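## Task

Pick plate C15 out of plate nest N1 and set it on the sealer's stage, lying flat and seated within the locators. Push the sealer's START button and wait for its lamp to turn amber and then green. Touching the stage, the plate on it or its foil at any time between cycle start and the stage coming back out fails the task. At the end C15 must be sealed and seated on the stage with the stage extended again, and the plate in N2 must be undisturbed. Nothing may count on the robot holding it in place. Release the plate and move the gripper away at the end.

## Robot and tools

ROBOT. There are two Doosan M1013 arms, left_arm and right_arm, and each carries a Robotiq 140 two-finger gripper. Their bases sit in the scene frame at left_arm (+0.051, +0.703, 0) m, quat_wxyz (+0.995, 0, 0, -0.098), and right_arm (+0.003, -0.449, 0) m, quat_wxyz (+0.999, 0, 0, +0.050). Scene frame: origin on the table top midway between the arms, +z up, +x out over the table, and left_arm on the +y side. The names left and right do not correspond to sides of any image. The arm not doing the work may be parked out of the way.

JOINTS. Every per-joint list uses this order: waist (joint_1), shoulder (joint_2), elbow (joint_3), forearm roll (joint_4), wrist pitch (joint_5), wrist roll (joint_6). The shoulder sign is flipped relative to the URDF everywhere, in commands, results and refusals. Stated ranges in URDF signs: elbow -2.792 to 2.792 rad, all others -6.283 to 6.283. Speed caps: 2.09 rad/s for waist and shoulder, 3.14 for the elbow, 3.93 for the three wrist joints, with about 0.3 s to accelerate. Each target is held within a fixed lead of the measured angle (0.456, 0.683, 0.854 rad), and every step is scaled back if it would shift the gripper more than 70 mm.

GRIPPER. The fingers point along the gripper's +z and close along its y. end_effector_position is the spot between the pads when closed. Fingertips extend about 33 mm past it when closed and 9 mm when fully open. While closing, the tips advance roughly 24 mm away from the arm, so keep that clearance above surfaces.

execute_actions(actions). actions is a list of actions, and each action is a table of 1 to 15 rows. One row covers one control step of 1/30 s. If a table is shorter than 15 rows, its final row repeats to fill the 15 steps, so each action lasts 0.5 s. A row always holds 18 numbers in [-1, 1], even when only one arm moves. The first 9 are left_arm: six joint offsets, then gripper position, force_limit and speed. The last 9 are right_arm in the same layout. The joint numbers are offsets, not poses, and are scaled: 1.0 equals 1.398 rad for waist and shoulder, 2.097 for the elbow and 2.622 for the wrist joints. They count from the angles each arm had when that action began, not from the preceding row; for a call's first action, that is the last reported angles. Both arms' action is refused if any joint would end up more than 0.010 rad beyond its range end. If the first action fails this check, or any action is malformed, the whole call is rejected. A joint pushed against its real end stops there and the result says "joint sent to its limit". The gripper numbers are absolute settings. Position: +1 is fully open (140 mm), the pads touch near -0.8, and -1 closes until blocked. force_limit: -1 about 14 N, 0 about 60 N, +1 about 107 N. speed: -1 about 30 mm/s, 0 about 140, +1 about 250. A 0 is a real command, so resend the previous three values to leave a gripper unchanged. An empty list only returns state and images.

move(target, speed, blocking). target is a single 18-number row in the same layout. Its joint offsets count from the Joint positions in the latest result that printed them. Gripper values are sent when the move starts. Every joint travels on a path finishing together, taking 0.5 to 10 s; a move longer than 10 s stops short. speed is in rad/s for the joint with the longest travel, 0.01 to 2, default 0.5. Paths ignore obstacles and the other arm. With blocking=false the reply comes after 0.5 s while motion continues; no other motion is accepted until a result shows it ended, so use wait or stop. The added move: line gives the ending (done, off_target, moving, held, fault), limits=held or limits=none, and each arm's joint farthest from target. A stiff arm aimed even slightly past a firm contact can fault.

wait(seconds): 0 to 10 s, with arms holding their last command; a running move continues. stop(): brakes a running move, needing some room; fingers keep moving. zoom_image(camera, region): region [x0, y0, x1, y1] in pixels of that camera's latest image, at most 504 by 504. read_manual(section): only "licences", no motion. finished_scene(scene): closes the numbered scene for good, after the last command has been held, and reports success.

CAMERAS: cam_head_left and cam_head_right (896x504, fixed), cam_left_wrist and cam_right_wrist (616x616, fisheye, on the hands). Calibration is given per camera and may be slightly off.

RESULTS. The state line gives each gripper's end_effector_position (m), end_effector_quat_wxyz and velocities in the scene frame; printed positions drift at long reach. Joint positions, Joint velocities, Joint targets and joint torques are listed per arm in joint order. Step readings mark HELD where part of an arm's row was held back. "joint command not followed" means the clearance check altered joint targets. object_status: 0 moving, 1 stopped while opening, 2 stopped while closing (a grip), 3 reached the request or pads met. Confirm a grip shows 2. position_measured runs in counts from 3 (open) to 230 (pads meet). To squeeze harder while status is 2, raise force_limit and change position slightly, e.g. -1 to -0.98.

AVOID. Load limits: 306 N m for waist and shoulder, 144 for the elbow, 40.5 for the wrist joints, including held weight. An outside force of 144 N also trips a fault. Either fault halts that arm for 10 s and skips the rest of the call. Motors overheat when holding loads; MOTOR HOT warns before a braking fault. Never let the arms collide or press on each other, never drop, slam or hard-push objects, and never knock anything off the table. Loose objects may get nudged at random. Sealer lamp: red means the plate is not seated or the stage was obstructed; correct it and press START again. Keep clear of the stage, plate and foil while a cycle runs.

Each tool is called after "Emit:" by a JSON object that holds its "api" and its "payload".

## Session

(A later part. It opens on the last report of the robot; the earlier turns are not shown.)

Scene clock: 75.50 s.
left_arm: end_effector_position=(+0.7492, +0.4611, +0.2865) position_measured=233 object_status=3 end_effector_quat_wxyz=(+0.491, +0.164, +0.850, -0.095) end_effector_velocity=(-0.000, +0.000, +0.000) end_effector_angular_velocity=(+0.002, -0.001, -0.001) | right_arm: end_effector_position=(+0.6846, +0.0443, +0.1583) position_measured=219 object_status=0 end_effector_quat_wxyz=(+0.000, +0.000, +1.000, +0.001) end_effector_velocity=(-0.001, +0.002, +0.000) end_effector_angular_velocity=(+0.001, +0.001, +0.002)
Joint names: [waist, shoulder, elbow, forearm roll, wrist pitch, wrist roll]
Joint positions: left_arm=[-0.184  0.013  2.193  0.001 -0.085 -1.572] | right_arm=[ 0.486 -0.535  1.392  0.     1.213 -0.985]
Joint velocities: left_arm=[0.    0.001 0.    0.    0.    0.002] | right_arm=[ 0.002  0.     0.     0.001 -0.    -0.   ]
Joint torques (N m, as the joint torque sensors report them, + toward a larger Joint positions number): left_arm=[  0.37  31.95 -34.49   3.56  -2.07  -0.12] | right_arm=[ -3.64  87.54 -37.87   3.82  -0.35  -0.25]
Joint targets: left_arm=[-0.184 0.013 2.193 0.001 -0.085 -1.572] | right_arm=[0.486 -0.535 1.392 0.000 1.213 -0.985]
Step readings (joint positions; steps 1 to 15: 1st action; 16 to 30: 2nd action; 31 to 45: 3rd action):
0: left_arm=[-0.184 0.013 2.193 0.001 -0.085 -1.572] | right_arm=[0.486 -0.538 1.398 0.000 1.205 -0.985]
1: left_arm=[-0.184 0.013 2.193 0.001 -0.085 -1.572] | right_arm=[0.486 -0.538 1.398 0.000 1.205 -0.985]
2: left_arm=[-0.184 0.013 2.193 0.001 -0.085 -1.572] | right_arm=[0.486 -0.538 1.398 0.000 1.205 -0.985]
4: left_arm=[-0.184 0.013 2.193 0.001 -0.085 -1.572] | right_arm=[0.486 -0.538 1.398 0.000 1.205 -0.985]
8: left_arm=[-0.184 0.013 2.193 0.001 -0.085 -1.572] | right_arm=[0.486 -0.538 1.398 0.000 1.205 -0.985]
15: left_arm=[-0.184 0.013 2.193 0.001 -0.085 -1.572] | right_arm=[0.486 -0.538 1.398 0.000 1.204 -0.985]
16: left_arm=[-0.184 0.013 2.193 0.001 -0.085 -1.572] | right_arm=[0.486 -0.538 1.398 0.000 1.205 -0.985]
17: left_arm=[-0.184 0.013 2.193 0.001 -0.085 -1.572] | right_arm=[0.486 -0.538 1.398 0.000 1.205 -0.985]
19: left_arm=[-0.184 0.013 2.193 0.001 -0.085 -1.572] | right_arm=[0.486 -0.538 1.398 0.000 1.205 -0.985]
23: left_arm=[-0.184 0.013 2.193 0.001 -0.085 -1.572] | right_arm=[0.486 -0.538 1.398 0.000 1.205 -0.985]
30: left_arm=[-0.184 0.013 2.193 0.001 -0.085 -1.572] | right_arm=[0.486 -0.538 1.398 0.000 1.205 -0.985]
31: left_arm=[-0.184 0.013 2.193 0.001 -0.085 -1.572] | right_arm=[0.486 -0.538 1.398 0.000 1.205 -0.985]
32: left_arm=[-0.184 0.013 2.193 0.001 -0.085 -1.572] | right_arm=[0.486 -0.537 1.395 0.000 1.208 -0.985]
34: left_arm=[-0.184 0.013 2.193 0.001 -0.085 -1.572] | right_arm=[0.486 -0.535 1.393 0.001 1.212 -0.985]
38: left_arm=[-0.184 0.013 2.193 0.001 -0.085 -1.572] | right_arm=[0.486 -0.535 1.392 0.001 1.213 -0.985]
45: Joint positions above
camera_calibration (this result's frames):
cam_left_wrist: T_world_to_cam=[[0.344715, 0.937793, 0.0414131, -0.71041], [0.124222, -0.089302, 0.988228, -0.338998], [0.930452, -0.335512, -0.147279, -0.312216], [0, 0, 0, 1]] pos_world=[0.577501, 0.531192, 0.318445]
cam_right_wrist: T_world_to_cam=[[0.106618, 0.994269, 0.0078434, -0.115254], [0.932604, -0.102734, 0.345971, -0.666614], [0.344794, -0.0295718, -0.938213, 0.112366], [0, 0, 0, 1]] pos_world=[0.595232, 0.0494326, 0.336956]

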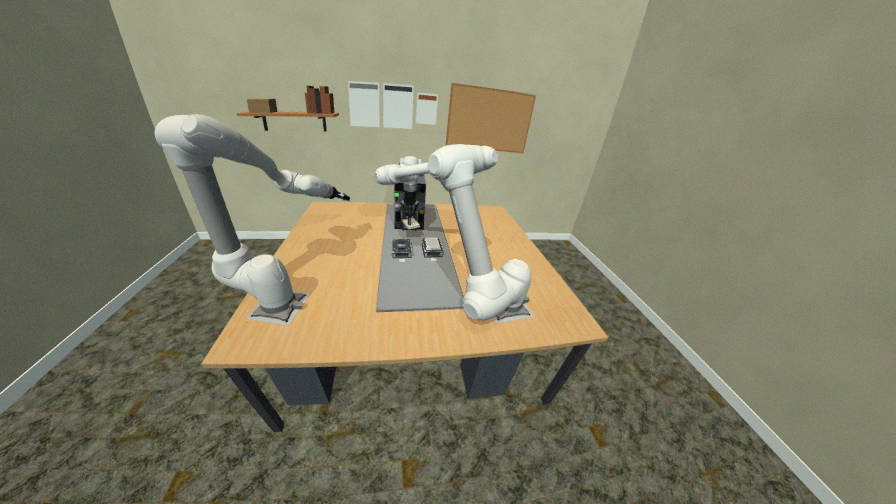

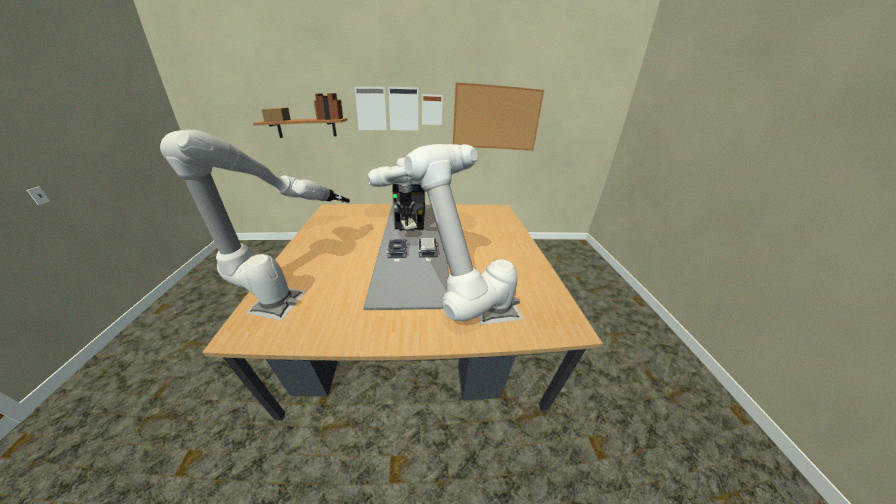

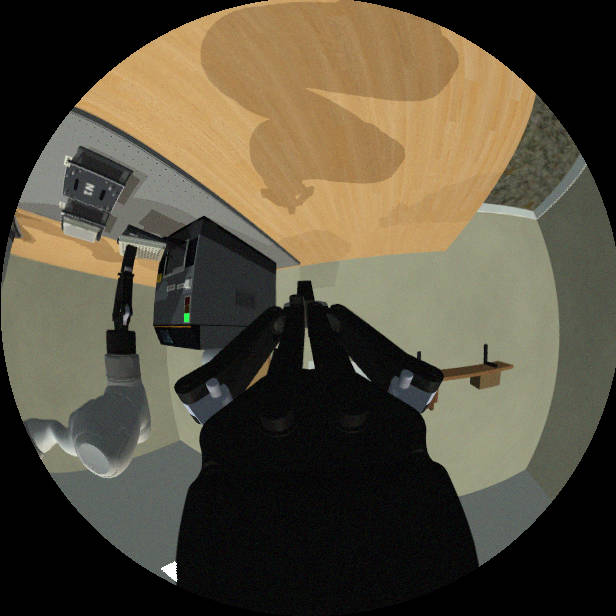

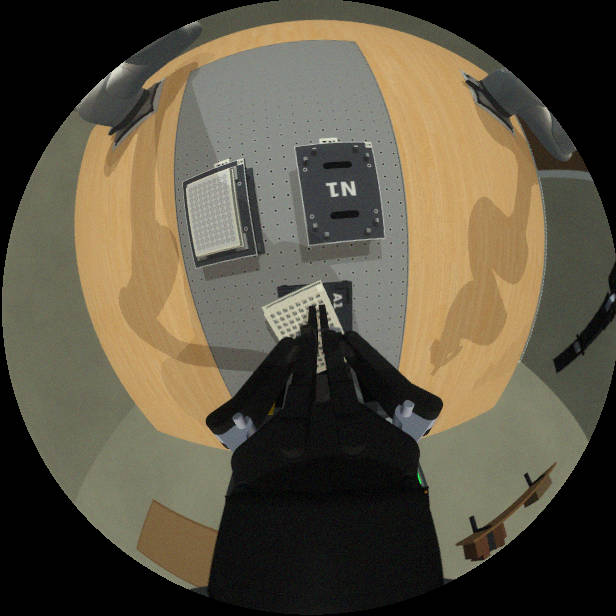

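Emit:
{"api": "move", "payload": {"target": [0,0,0,0,0,0,-1,0,0, 0,0.019,-0.025,0,0.030,0,-1,-0.3,-0.6], "speed": 0.1}}

Emit:
{"api": "execute_actions", "payload": {"actions": [[[0,0,0,0,0,0,-1,0,0, 0,0,0,0,0,0,1,-0.3,0.5]],[[0,0,0,0,0,0,-1,0,0, 0,0,0,0,0,0,1,-0.3,0.5]]]}}

Emit:
{"api": "zoom_image", "payload": {"camera": "cam_right_wrist", "region": [220,230,400,410]}}

Emit:
{"api": "zoom_image", "payload": {"camera": "cam_head_left", "region": [370,170,450,260]}}

Scene clock: 77.27 s.
left_arm: end_effector_position=(+0.7492, +0.4611, +0.2865) position_measured=233 object_status=3 end_effector_quat_wxyz=(+0.491, +0.164, +0.850, -0.095) end_effector_velocity=(+0.000, -0.000, -0.000) end_effector_angular_velocity=(+0.001, -0.001, -0.001) | right_arm: end_effector_position=(+0.6842, +0.0441, +0.2085) position_measured=232 object_status=3 end_effector_quat_wxyz=(+0.001, +0.000, +1.000, +0.001) end_effector_velocity=(-0.000, -0.000, +0.000) end_effector_angular_velocity=(-0.000, -0.000, +0.001)
Joint names: [waist, shoulder, elbow, forearm roll, wrist pitch, wrist roll]
Joint positions: left_arm=[-0.184  0.013  2.193  0.001 -0.085 -1.572] | right_arm=[ 0.486 -0.508  1.34   0.     1.292 -0.985]
Joint velocities: left_arm=[-0.    -0.    -0.     0.    -0.001  0.001] | right_arm=[ 0.  0. -0. -0.  0. -0.]
Joint torques (N m, as the joint torque sensors report them, + toward a larger Joint positions number): left_arm=[ -0.74  31.87 -34.57   3.49  -2.06  -0.12] | right_arm=[ -3.1   88.98 -39.72   4.06  -0.3   -0.24]
Joint targets: left_arm=[-0.184 0.013 2.193 0.001 -0.085 -1.572] | right_arm=[0.486 -0.508 1.340 0.000 1.292 -0.985]
move: done; limits=none; left_arm: farthest joint: the waist, 0.000 radians from its target (0.000 radians at the start); right_arm: farthest joint: the waist, 0.000 radians from its target (0.000 radians at the start)
camera_calibration (this result's frames):
cam_left_wrist: T_world_to_cam=[[0.344715, 0.937793, 0.0414131, -0.71041], [0.124222, -0.089302, 0.988228, -0.338998], [0.930452, -0.335512, -0.147278, -0.312216], [0, 0, 0, 1]] pos_world=[0.577501, 0.531192, 0.318445]
cam_right_wrist: T_world_to_cam=[[0.106584, 0.994271, 0.00807721, -0.115416], [0.932515, -0.102776, 0.346197, -0.683642], [0.345044, -0.029367, -0.938127, 0.159332], [0, 0, 0, 1]] pos_world=[0.594831, 0.0491719, 0.387081]

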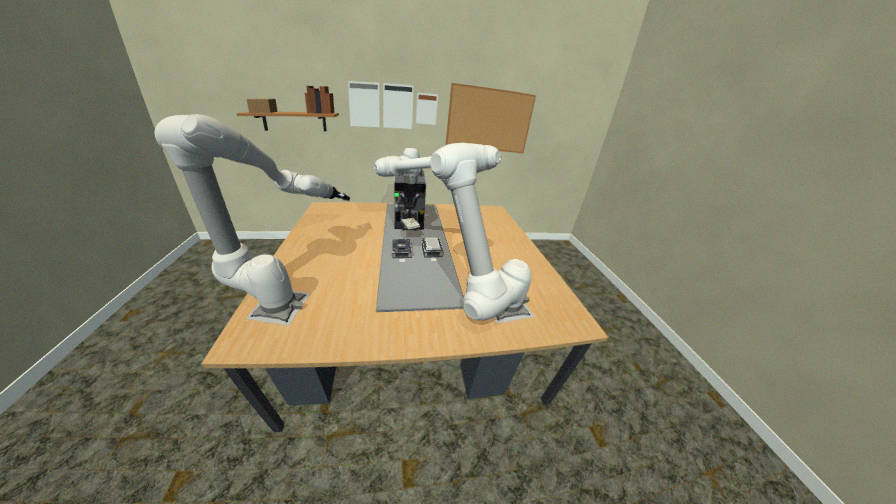

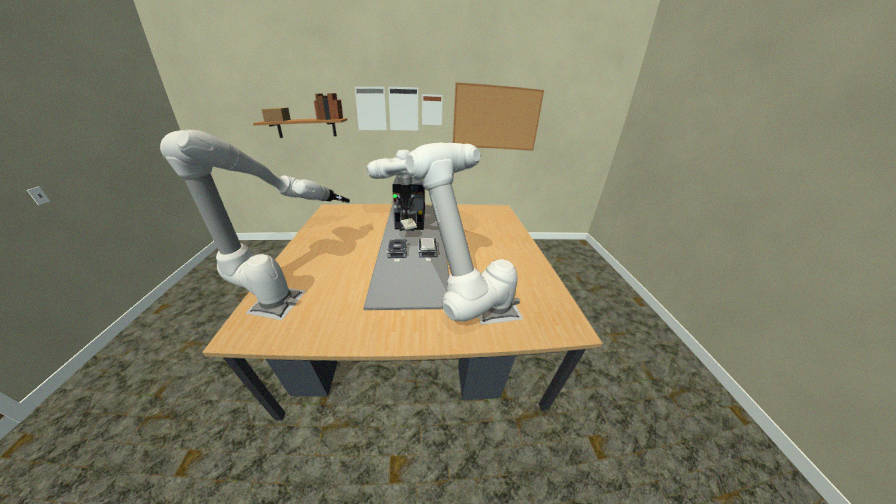

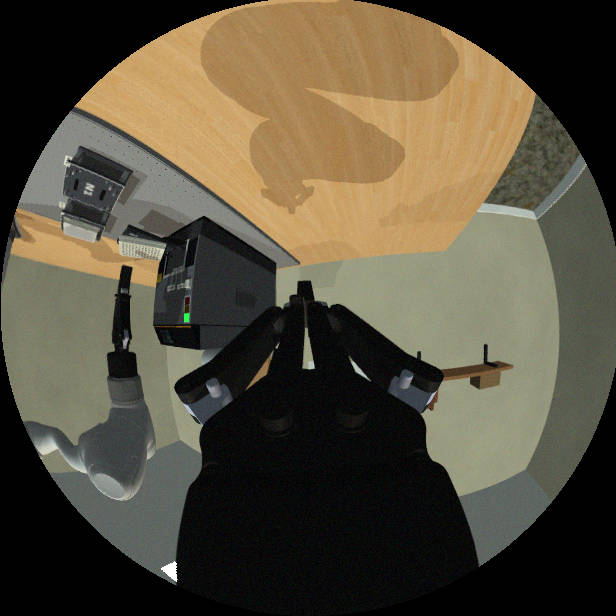

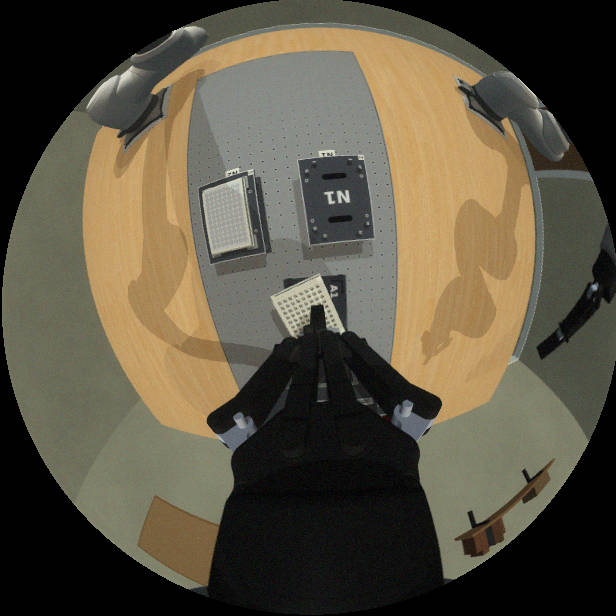

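Scene clock: 78.27 s.
left_arm: end_effector_position=(+0.7492, +0.4611, +0.2865) position_measured=233 object_status=3 end_effector_quat_wxyz=(+0.491, +0.164, +0.850, -0.095) end_effector_velocity=(+0.000, -0.000, +0.000) end_effector_angular_velocity=(-0.000, -0.001, +0.000) | right_arm: end_effector_position=(+0.6842, +0.0441, +0.2085) position_measured=3 object_status=3 end_effector_quat_wxyz=(+0.001, +0.000, +1.000, +0.001) end_effector_velocity=(-0.000, +0.001, +0.000) end_effector_angular_velocity=(+0.000, -0.000, +0.001)
Joint names: [waist, shoulder, elbow, forearm roll, wrist pitch, wrist roll]
Joint positions: left_arm=[-0.184  0.013  2.193  0.001 -0.085 -1.572] | right_arm=[ 0.486 -0.508  1.34   0.     1.292 -0.985]
Joint velocities: left_arm=[ 0.     0.     0.     0.    -0.001 -0.   ] | right_arm=[ 0.001  0.     0.     0.    -0.     0.   ]
Joint torques (N m, as the joint torque sensors report them, + toward a larger Joint positions number): left_arm=[ -0.32  31.37 -34.57   3.65  -2.13   0.06] | right_arm=[ -2.64  88.71 -39.36   4.09  -0.38  -0.34]
Joint targets: left_arm=[-0.184 0.013 2.193 0.001 -0.085 -1.572] | right_arm=[0.486 -0.508 1.340 0.000 1.292 -0.985]
Step readings (joint positions; steps 1 to 15: 1st action; 16 to 30: 2nd action):
0: left_arm=[-0.184 0.013 2.193 0.001 -0.085 -1.572] | right_arm=[0.486 -0.508 1.340 0.000 1.292 -0.985]
1: left_arm=[-0.184 0.013 2.193 0.001 -0.085 -1.572] | right_arm=[0.486 -0.508 1.340 0.000 1.292 -0.985]
2: left_arm=[-0.184 0.013 2.193 0.001 -0.085 -1.572] | right_arm=[0.486 -0.508 1.340 0.000 1.292 -0.985]
4: left_arm=[-0.184 0.013 2.193 0.001 -0.085 -1.572] | right_arm=[0.486 -0.508 1.340 0.000 1.292 -0.985]
8: left_arm=[-0.184 0.013 2.193 0.001 -0.085 -1.572] | right_arm=[0.486 -0.508 1.340 0.000 1.292 -0.985]
15: left_arm=[-0.184 0.013 2.193 0.001 -0.085 -1.572] | right_arm=[0.486 -0.508 1.340 0.000 1.292 -0.985]
16: left_arm=[-0.184 0.013 2.193 0.001 -0.085 -1.572] | right_arm=[0.486 -0.508 1.340 0.000 1.292 -0.985]
17: left_arm=[-0.184 0.013 2.193 0.001 -0.085 -1.572] | right_arm=[0.486 -0.508 1.340 0.000 1.292 -0.985]
19: left_arm=[-0.184 0.013 2.193 0.001 -0.085 -1.572] | right_arm=[0.486 -0.508 1.340 0.000 1.292 -0.985]
23: left_arm=[-0.184 0.013 2.193 0.001 -0.085 -1.572] | right_arm=[0.486 -0.508 1.340 0.000 1.292 -0.985]
30: Joint positions above
camera_calibration (this result's frames):
cam_left_wrist: T_world_to_cam=[[0.344715, 0.937793, 0.0414131, -0.71041], [0.124222, -0.0893019, 0.988228, -0.338998], [0.930452, -0.335512, -0.147278, -0.312216], [0, 0, 0, 1]] pos_world=[0.577501, 0.531192, 0.318445]
cam_right_wrist: T_world_to_cam=[[0.106585, 0.994271, 0.00807982, -0.115418], [0.932514, -0.102778, 0.3462, -0.683644], [0.345047, -0.0293651, -0.938126, 0.159332], [0, 0, 0, 1]] pos_world=[0.594833, 0.0491724, 0.387084]

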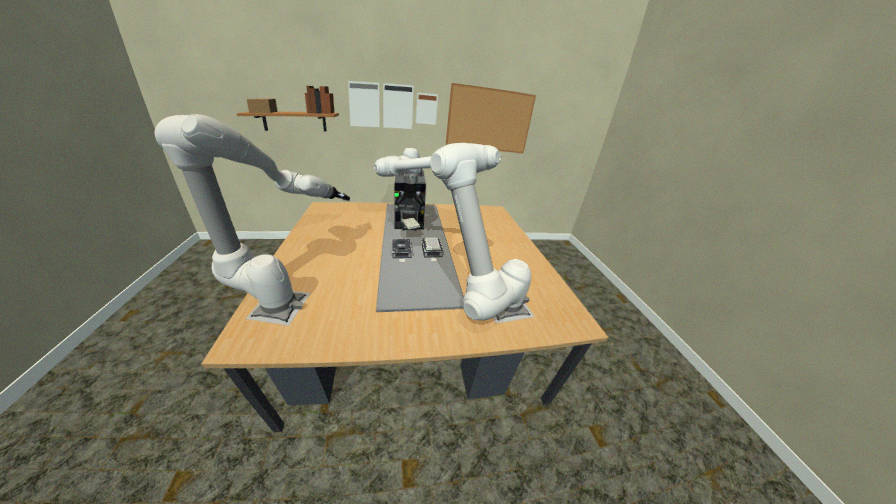

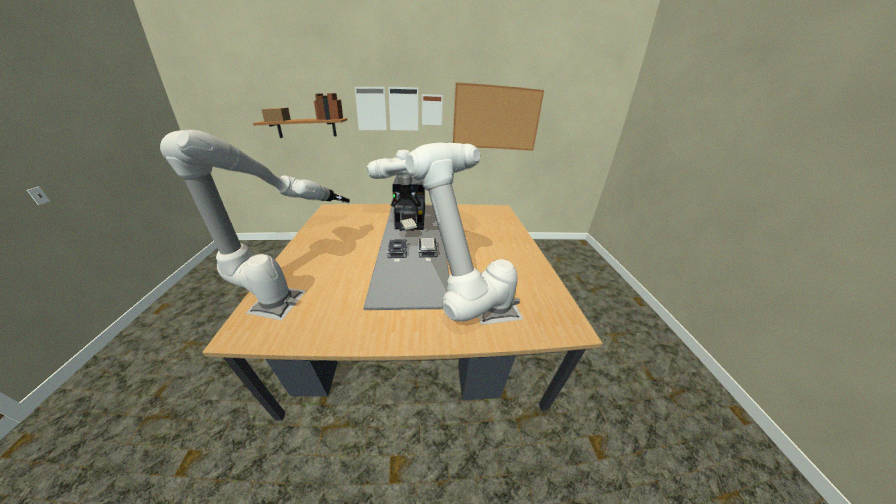

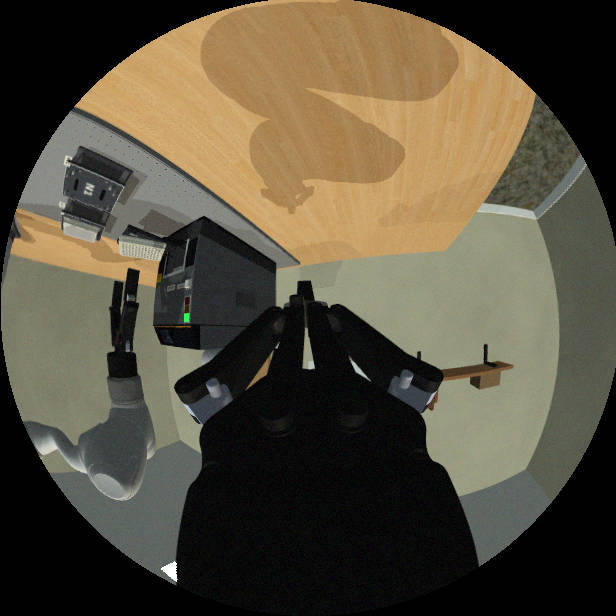

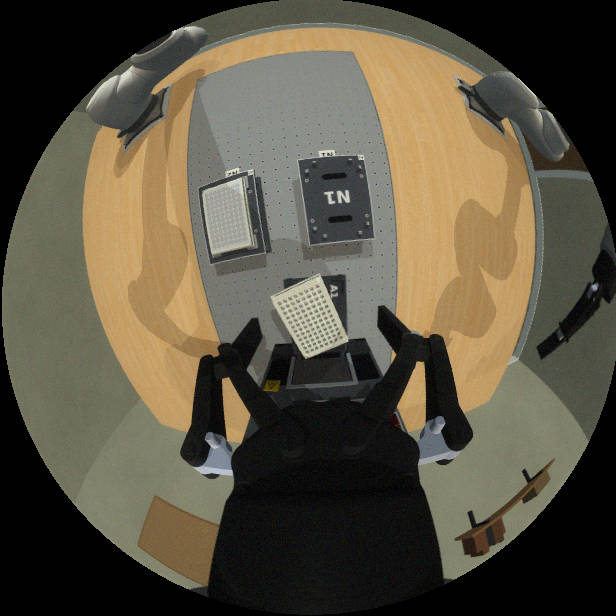

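Region (220, 230, 400, 410) of cam_right_wrist's 616x616 image, scaled by 2.800, with more detail than that image has.

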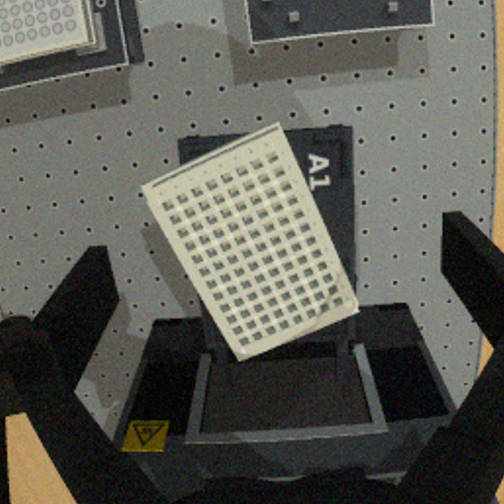

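Region (370, 170, 450, 260) of cam_head_left's 896x504 image, scaled by 5.600, with more detail than that image has.

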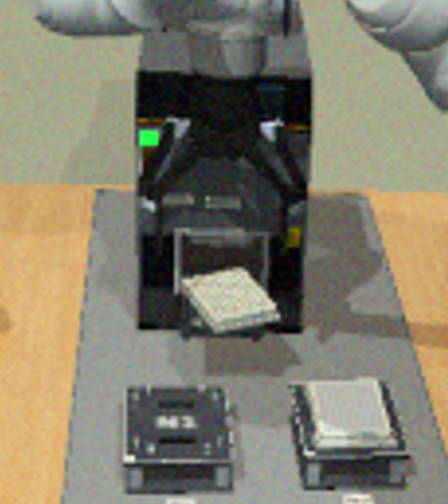

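Emit:
{"api": "move", "payload": {"target": [0,0,0,0,0,0,-1,0,0, -0.0067,0.0056,0.006,0,-0.0018,-0.137,0.55,-0.5,0], "speed": 0.4}}

Emit:
{"api": "move", "payload": {"target": [0,0,0,0,0,0,-1,0,0, 0,-0.0135,0.018,0,-0.021,0,0.55,-0.5,0], "speed": 0.1}}

Emit:
{"api": "zoom_image", "payload": {"camera": "cam_right_wrist", "region": [220,230,400,410]}}

Emit:
{"api": "zoom_image", "payload": {"camera": "cam_head_left", "region": [380,180,440,240]}}

Scene clock: 83.27 s.
left_arm: end_effector_position=(+0.7492, +0.4611, +0.2865) position_measured=233 object_status=3 end_effector_quat_wxyz=(+0.491, +0.164, +0.850, -0.095) end_effector_velocity=(+0.000, -0.000, -0.000) end_effector_angular_velocity=(-0.000, +0.000, +0.000) | right_arm: end_effector_position=(+0.6846, +0.0350, +0.2083) position_measured=59 object_status=3 end_effector_quat_wxyz=(+0.001, -0.174, +0.985, +0.001) end_effector_velocity=(+0.000, -0.001, -0.000) end_effector_angular_velocity=(-0.001, -0.000, +0.000)
Joint names: [waist, shoulder, elbow, forearm roll, wrist pitch, wrist roll]
Joint positions: left_arm=[-0.184  0.013  2.193  0.001 -0.085 -1.572] | right_arm=[ 0.476 -0.501  1.352  0.     1.287 -1.344]
Joint velocities: left_arm=[ 0.    -0.001 -0.     0.    -0.    -0.   ] | right_arm=[-0.001 -0.     0.    -0.001 -0.    -0.   ]
Joint torques (N m, as the joint torque sensors report them, + toward a larger Joint positions number): left_arm=[ -1.39  31.82 -35.11   3.8   -1.96  -0.08] | right_arm=[ -3.48  88.11 -39.34   4.02  -0.38  -0.3 ]
Joint targets: left_arm=[-0.184 0.013 2.193 0.001 -0.085 -1.572] | right_arm=[0.476 -0.501 1.352 0.000 1.287 -1.344]
move: done; limits=none; left_arm: farthest joint: the waist, 0.000 radians from its target (0.000 radians at the start); right_arm: farthest joint: the waist, 0.000 radians from its target (0.009 radians at the start)
camera_calibration (this result's frames):
cam_left_wrist: T_world_to_cam=[[0.344715, 0.937793, 0.041413, -0.71041], [0.124222, -0.0893019, 0.988228, -0.338998], [0.930452, -0.335512, -0.147278, -0.312216], [0, 0, 0, 1]] pos_world=[0.577501, 0.531192, 0.318445]
cam_right_wrist: T_world_to_cam=[[-0.240586, 0.970598, 0.00758826, 0.132224], [0.911092, 0.223126, 0.346591, -0.681694], [0.334708, 0.0902986, -0.937986, 0.161596], [0, 0, 0, 1]] pos_world=[0.59881, 0.00917611, 0.386841]

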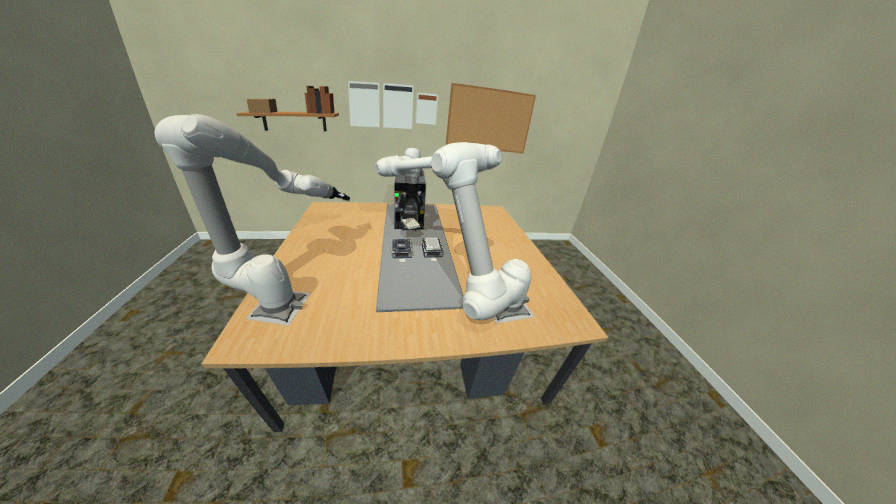

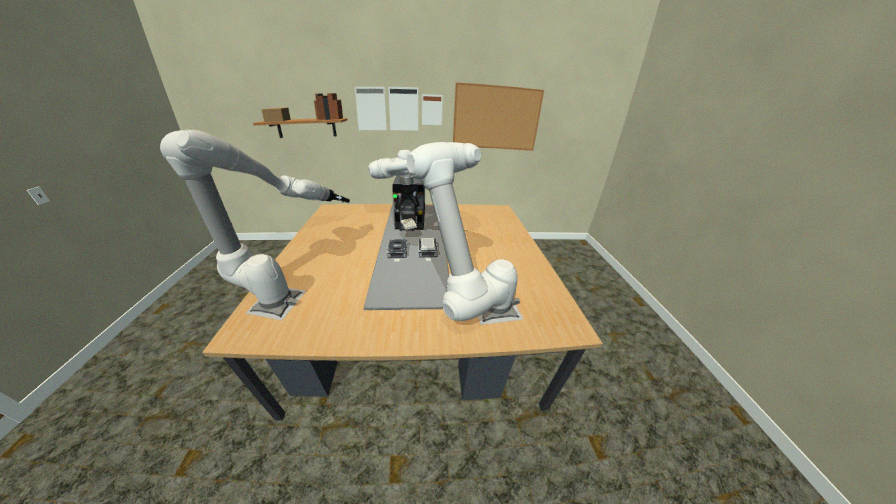

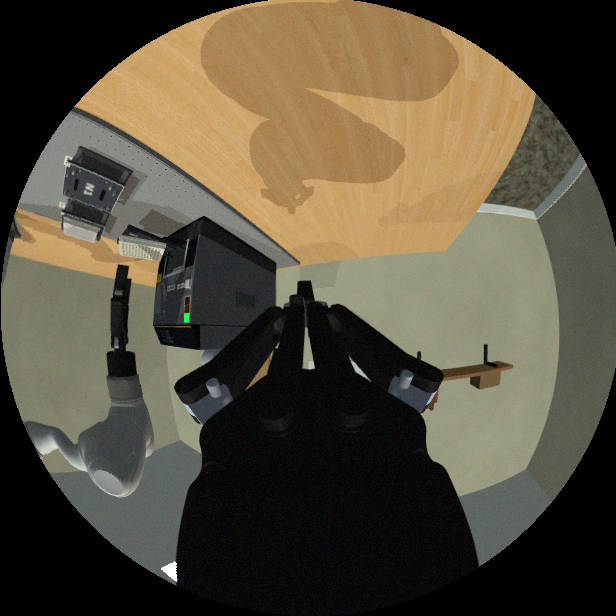

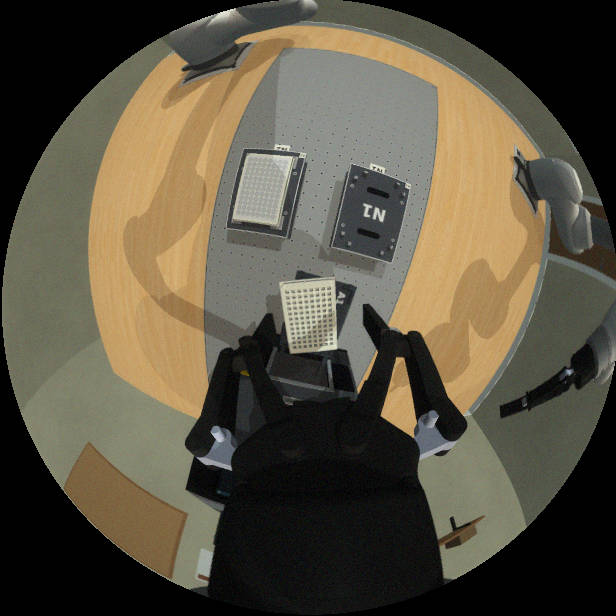

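Scene clock: 84.10 s.
left_arm: end_effector_position=(+0.7492, +0.4611, +0.2865) position_measured=233 object_status=3 end_effector_quat_wxyz=(+0.491, +0.164, +0.850, -0.095) end_effector_velocity=(-0.000, +0.000, -0.000) end_effector_angular_velocity=(+0.001, -0.000, -0.001) | right_arm: end_effector_position=(+0.6847, +0.0350, +0.1724) position_measured=59 object_status=3 end_effector_quat_wxyz=(+0.000, -0.174, +0.985, +0.000) end_effector_velocity=(+0.000, -0.001, -0.001) end_effector_angular_velocity=(-0.001, +0.001, -0.001)
Joint names: [waist, shoulder, elbow, forearm roll, wrist pitch, wrist roll]
Joint positions: left_arm=[-0.184  0.013  2.193  0.001 -0.085 -1.572] | right_arm=[ 0.476 -0.519  1.39   0.     1.232 -1.344]
Joint velocities: left_arm=[0.    0.    0.    0.001 0.    0.   ] | right_arm=[-0.001 -0.     0.001 -0.    -0.    -0.   ]
Joint torques (N m, as the joint torque sensors report them, + toward a larger Joint positions number): left_arm=[ -0.99  32.19 -34.32   3.54  -2.07  -0.31] | right_arm=[ -3.77  89.45 -38.82   3.94  -0.42  -0.33]
Joint targets: left_arm=[-0.184 0.013 2.193 0.001 -0.085 -1.572] | right_arm=[0.476 -0.519 1.390 0.000 1.232 -1.344]
move: done; limits=none; left_arm: farthest joint: the waist, 0.000 radians from its target (0.000 radians at the start); right_arm: farthest joint: the waist, 0.000 radians from its target (0.000 radians at the start)
camera_calibration (this result's frames):
cam_left_wrist: T_world_to_cam=[[0.344715, 0.937793, 0.0414131, -0.71041], [0.124222, -0.0893019, 0.988228, -0.338998], [0.930452, -0.335512, -0.147278, -0.312216], [0, 0, 0, 1]] pos_world=[0.577501, 0.531192, 0.318445]
cam_right_wrist: T_world_to_cam=[[-0.240556, 0.97061, 0.00707994, 0.132555], [0.91154, 0.223398, 0.345237, -0.669394], [0.333508, 0.0895023, -0.938489, 0.128924], [0, 0, 0, 1]] pos_world=[0.599069, 0.00934305, 0.351155]

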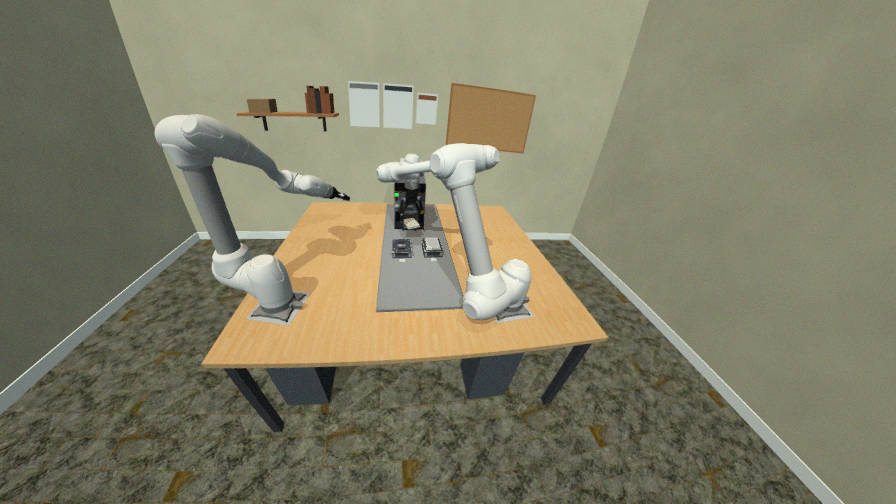

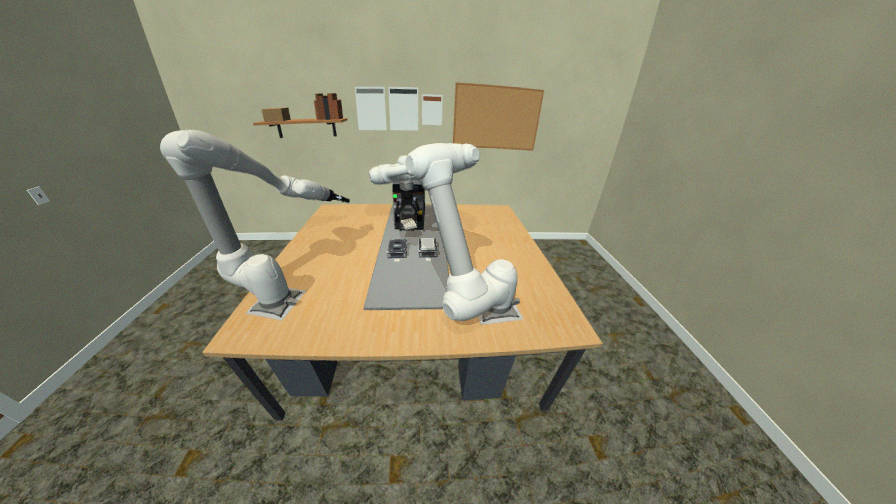

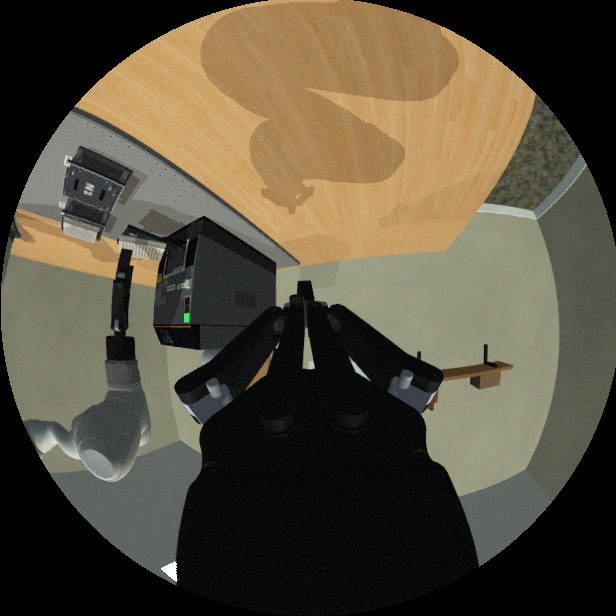

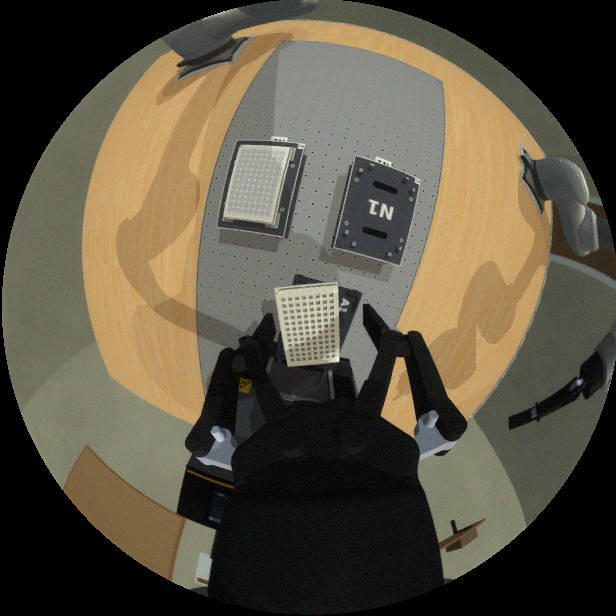

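Region (220, 230, 400, 410) of cam_right_wrist's 616x616 image, scaled by 2.800, with more detail than that image has.

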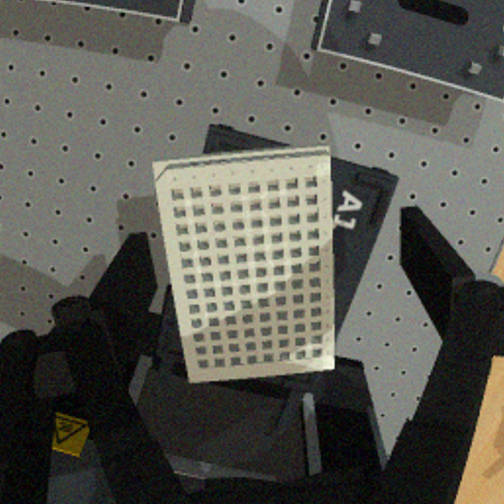

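Region (380, 180, 440, 240) of cam_head_left's 896x504 image, scaled by 8.400, with more detail than that image has.

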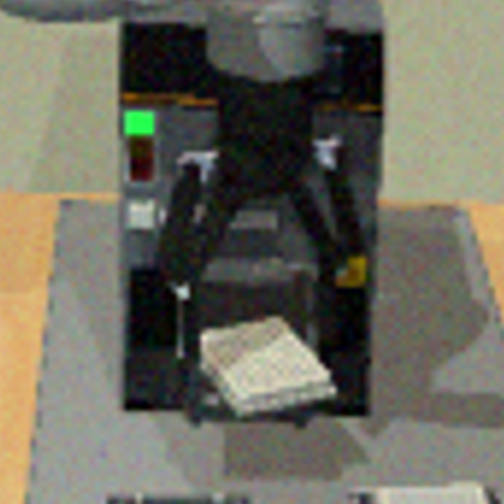

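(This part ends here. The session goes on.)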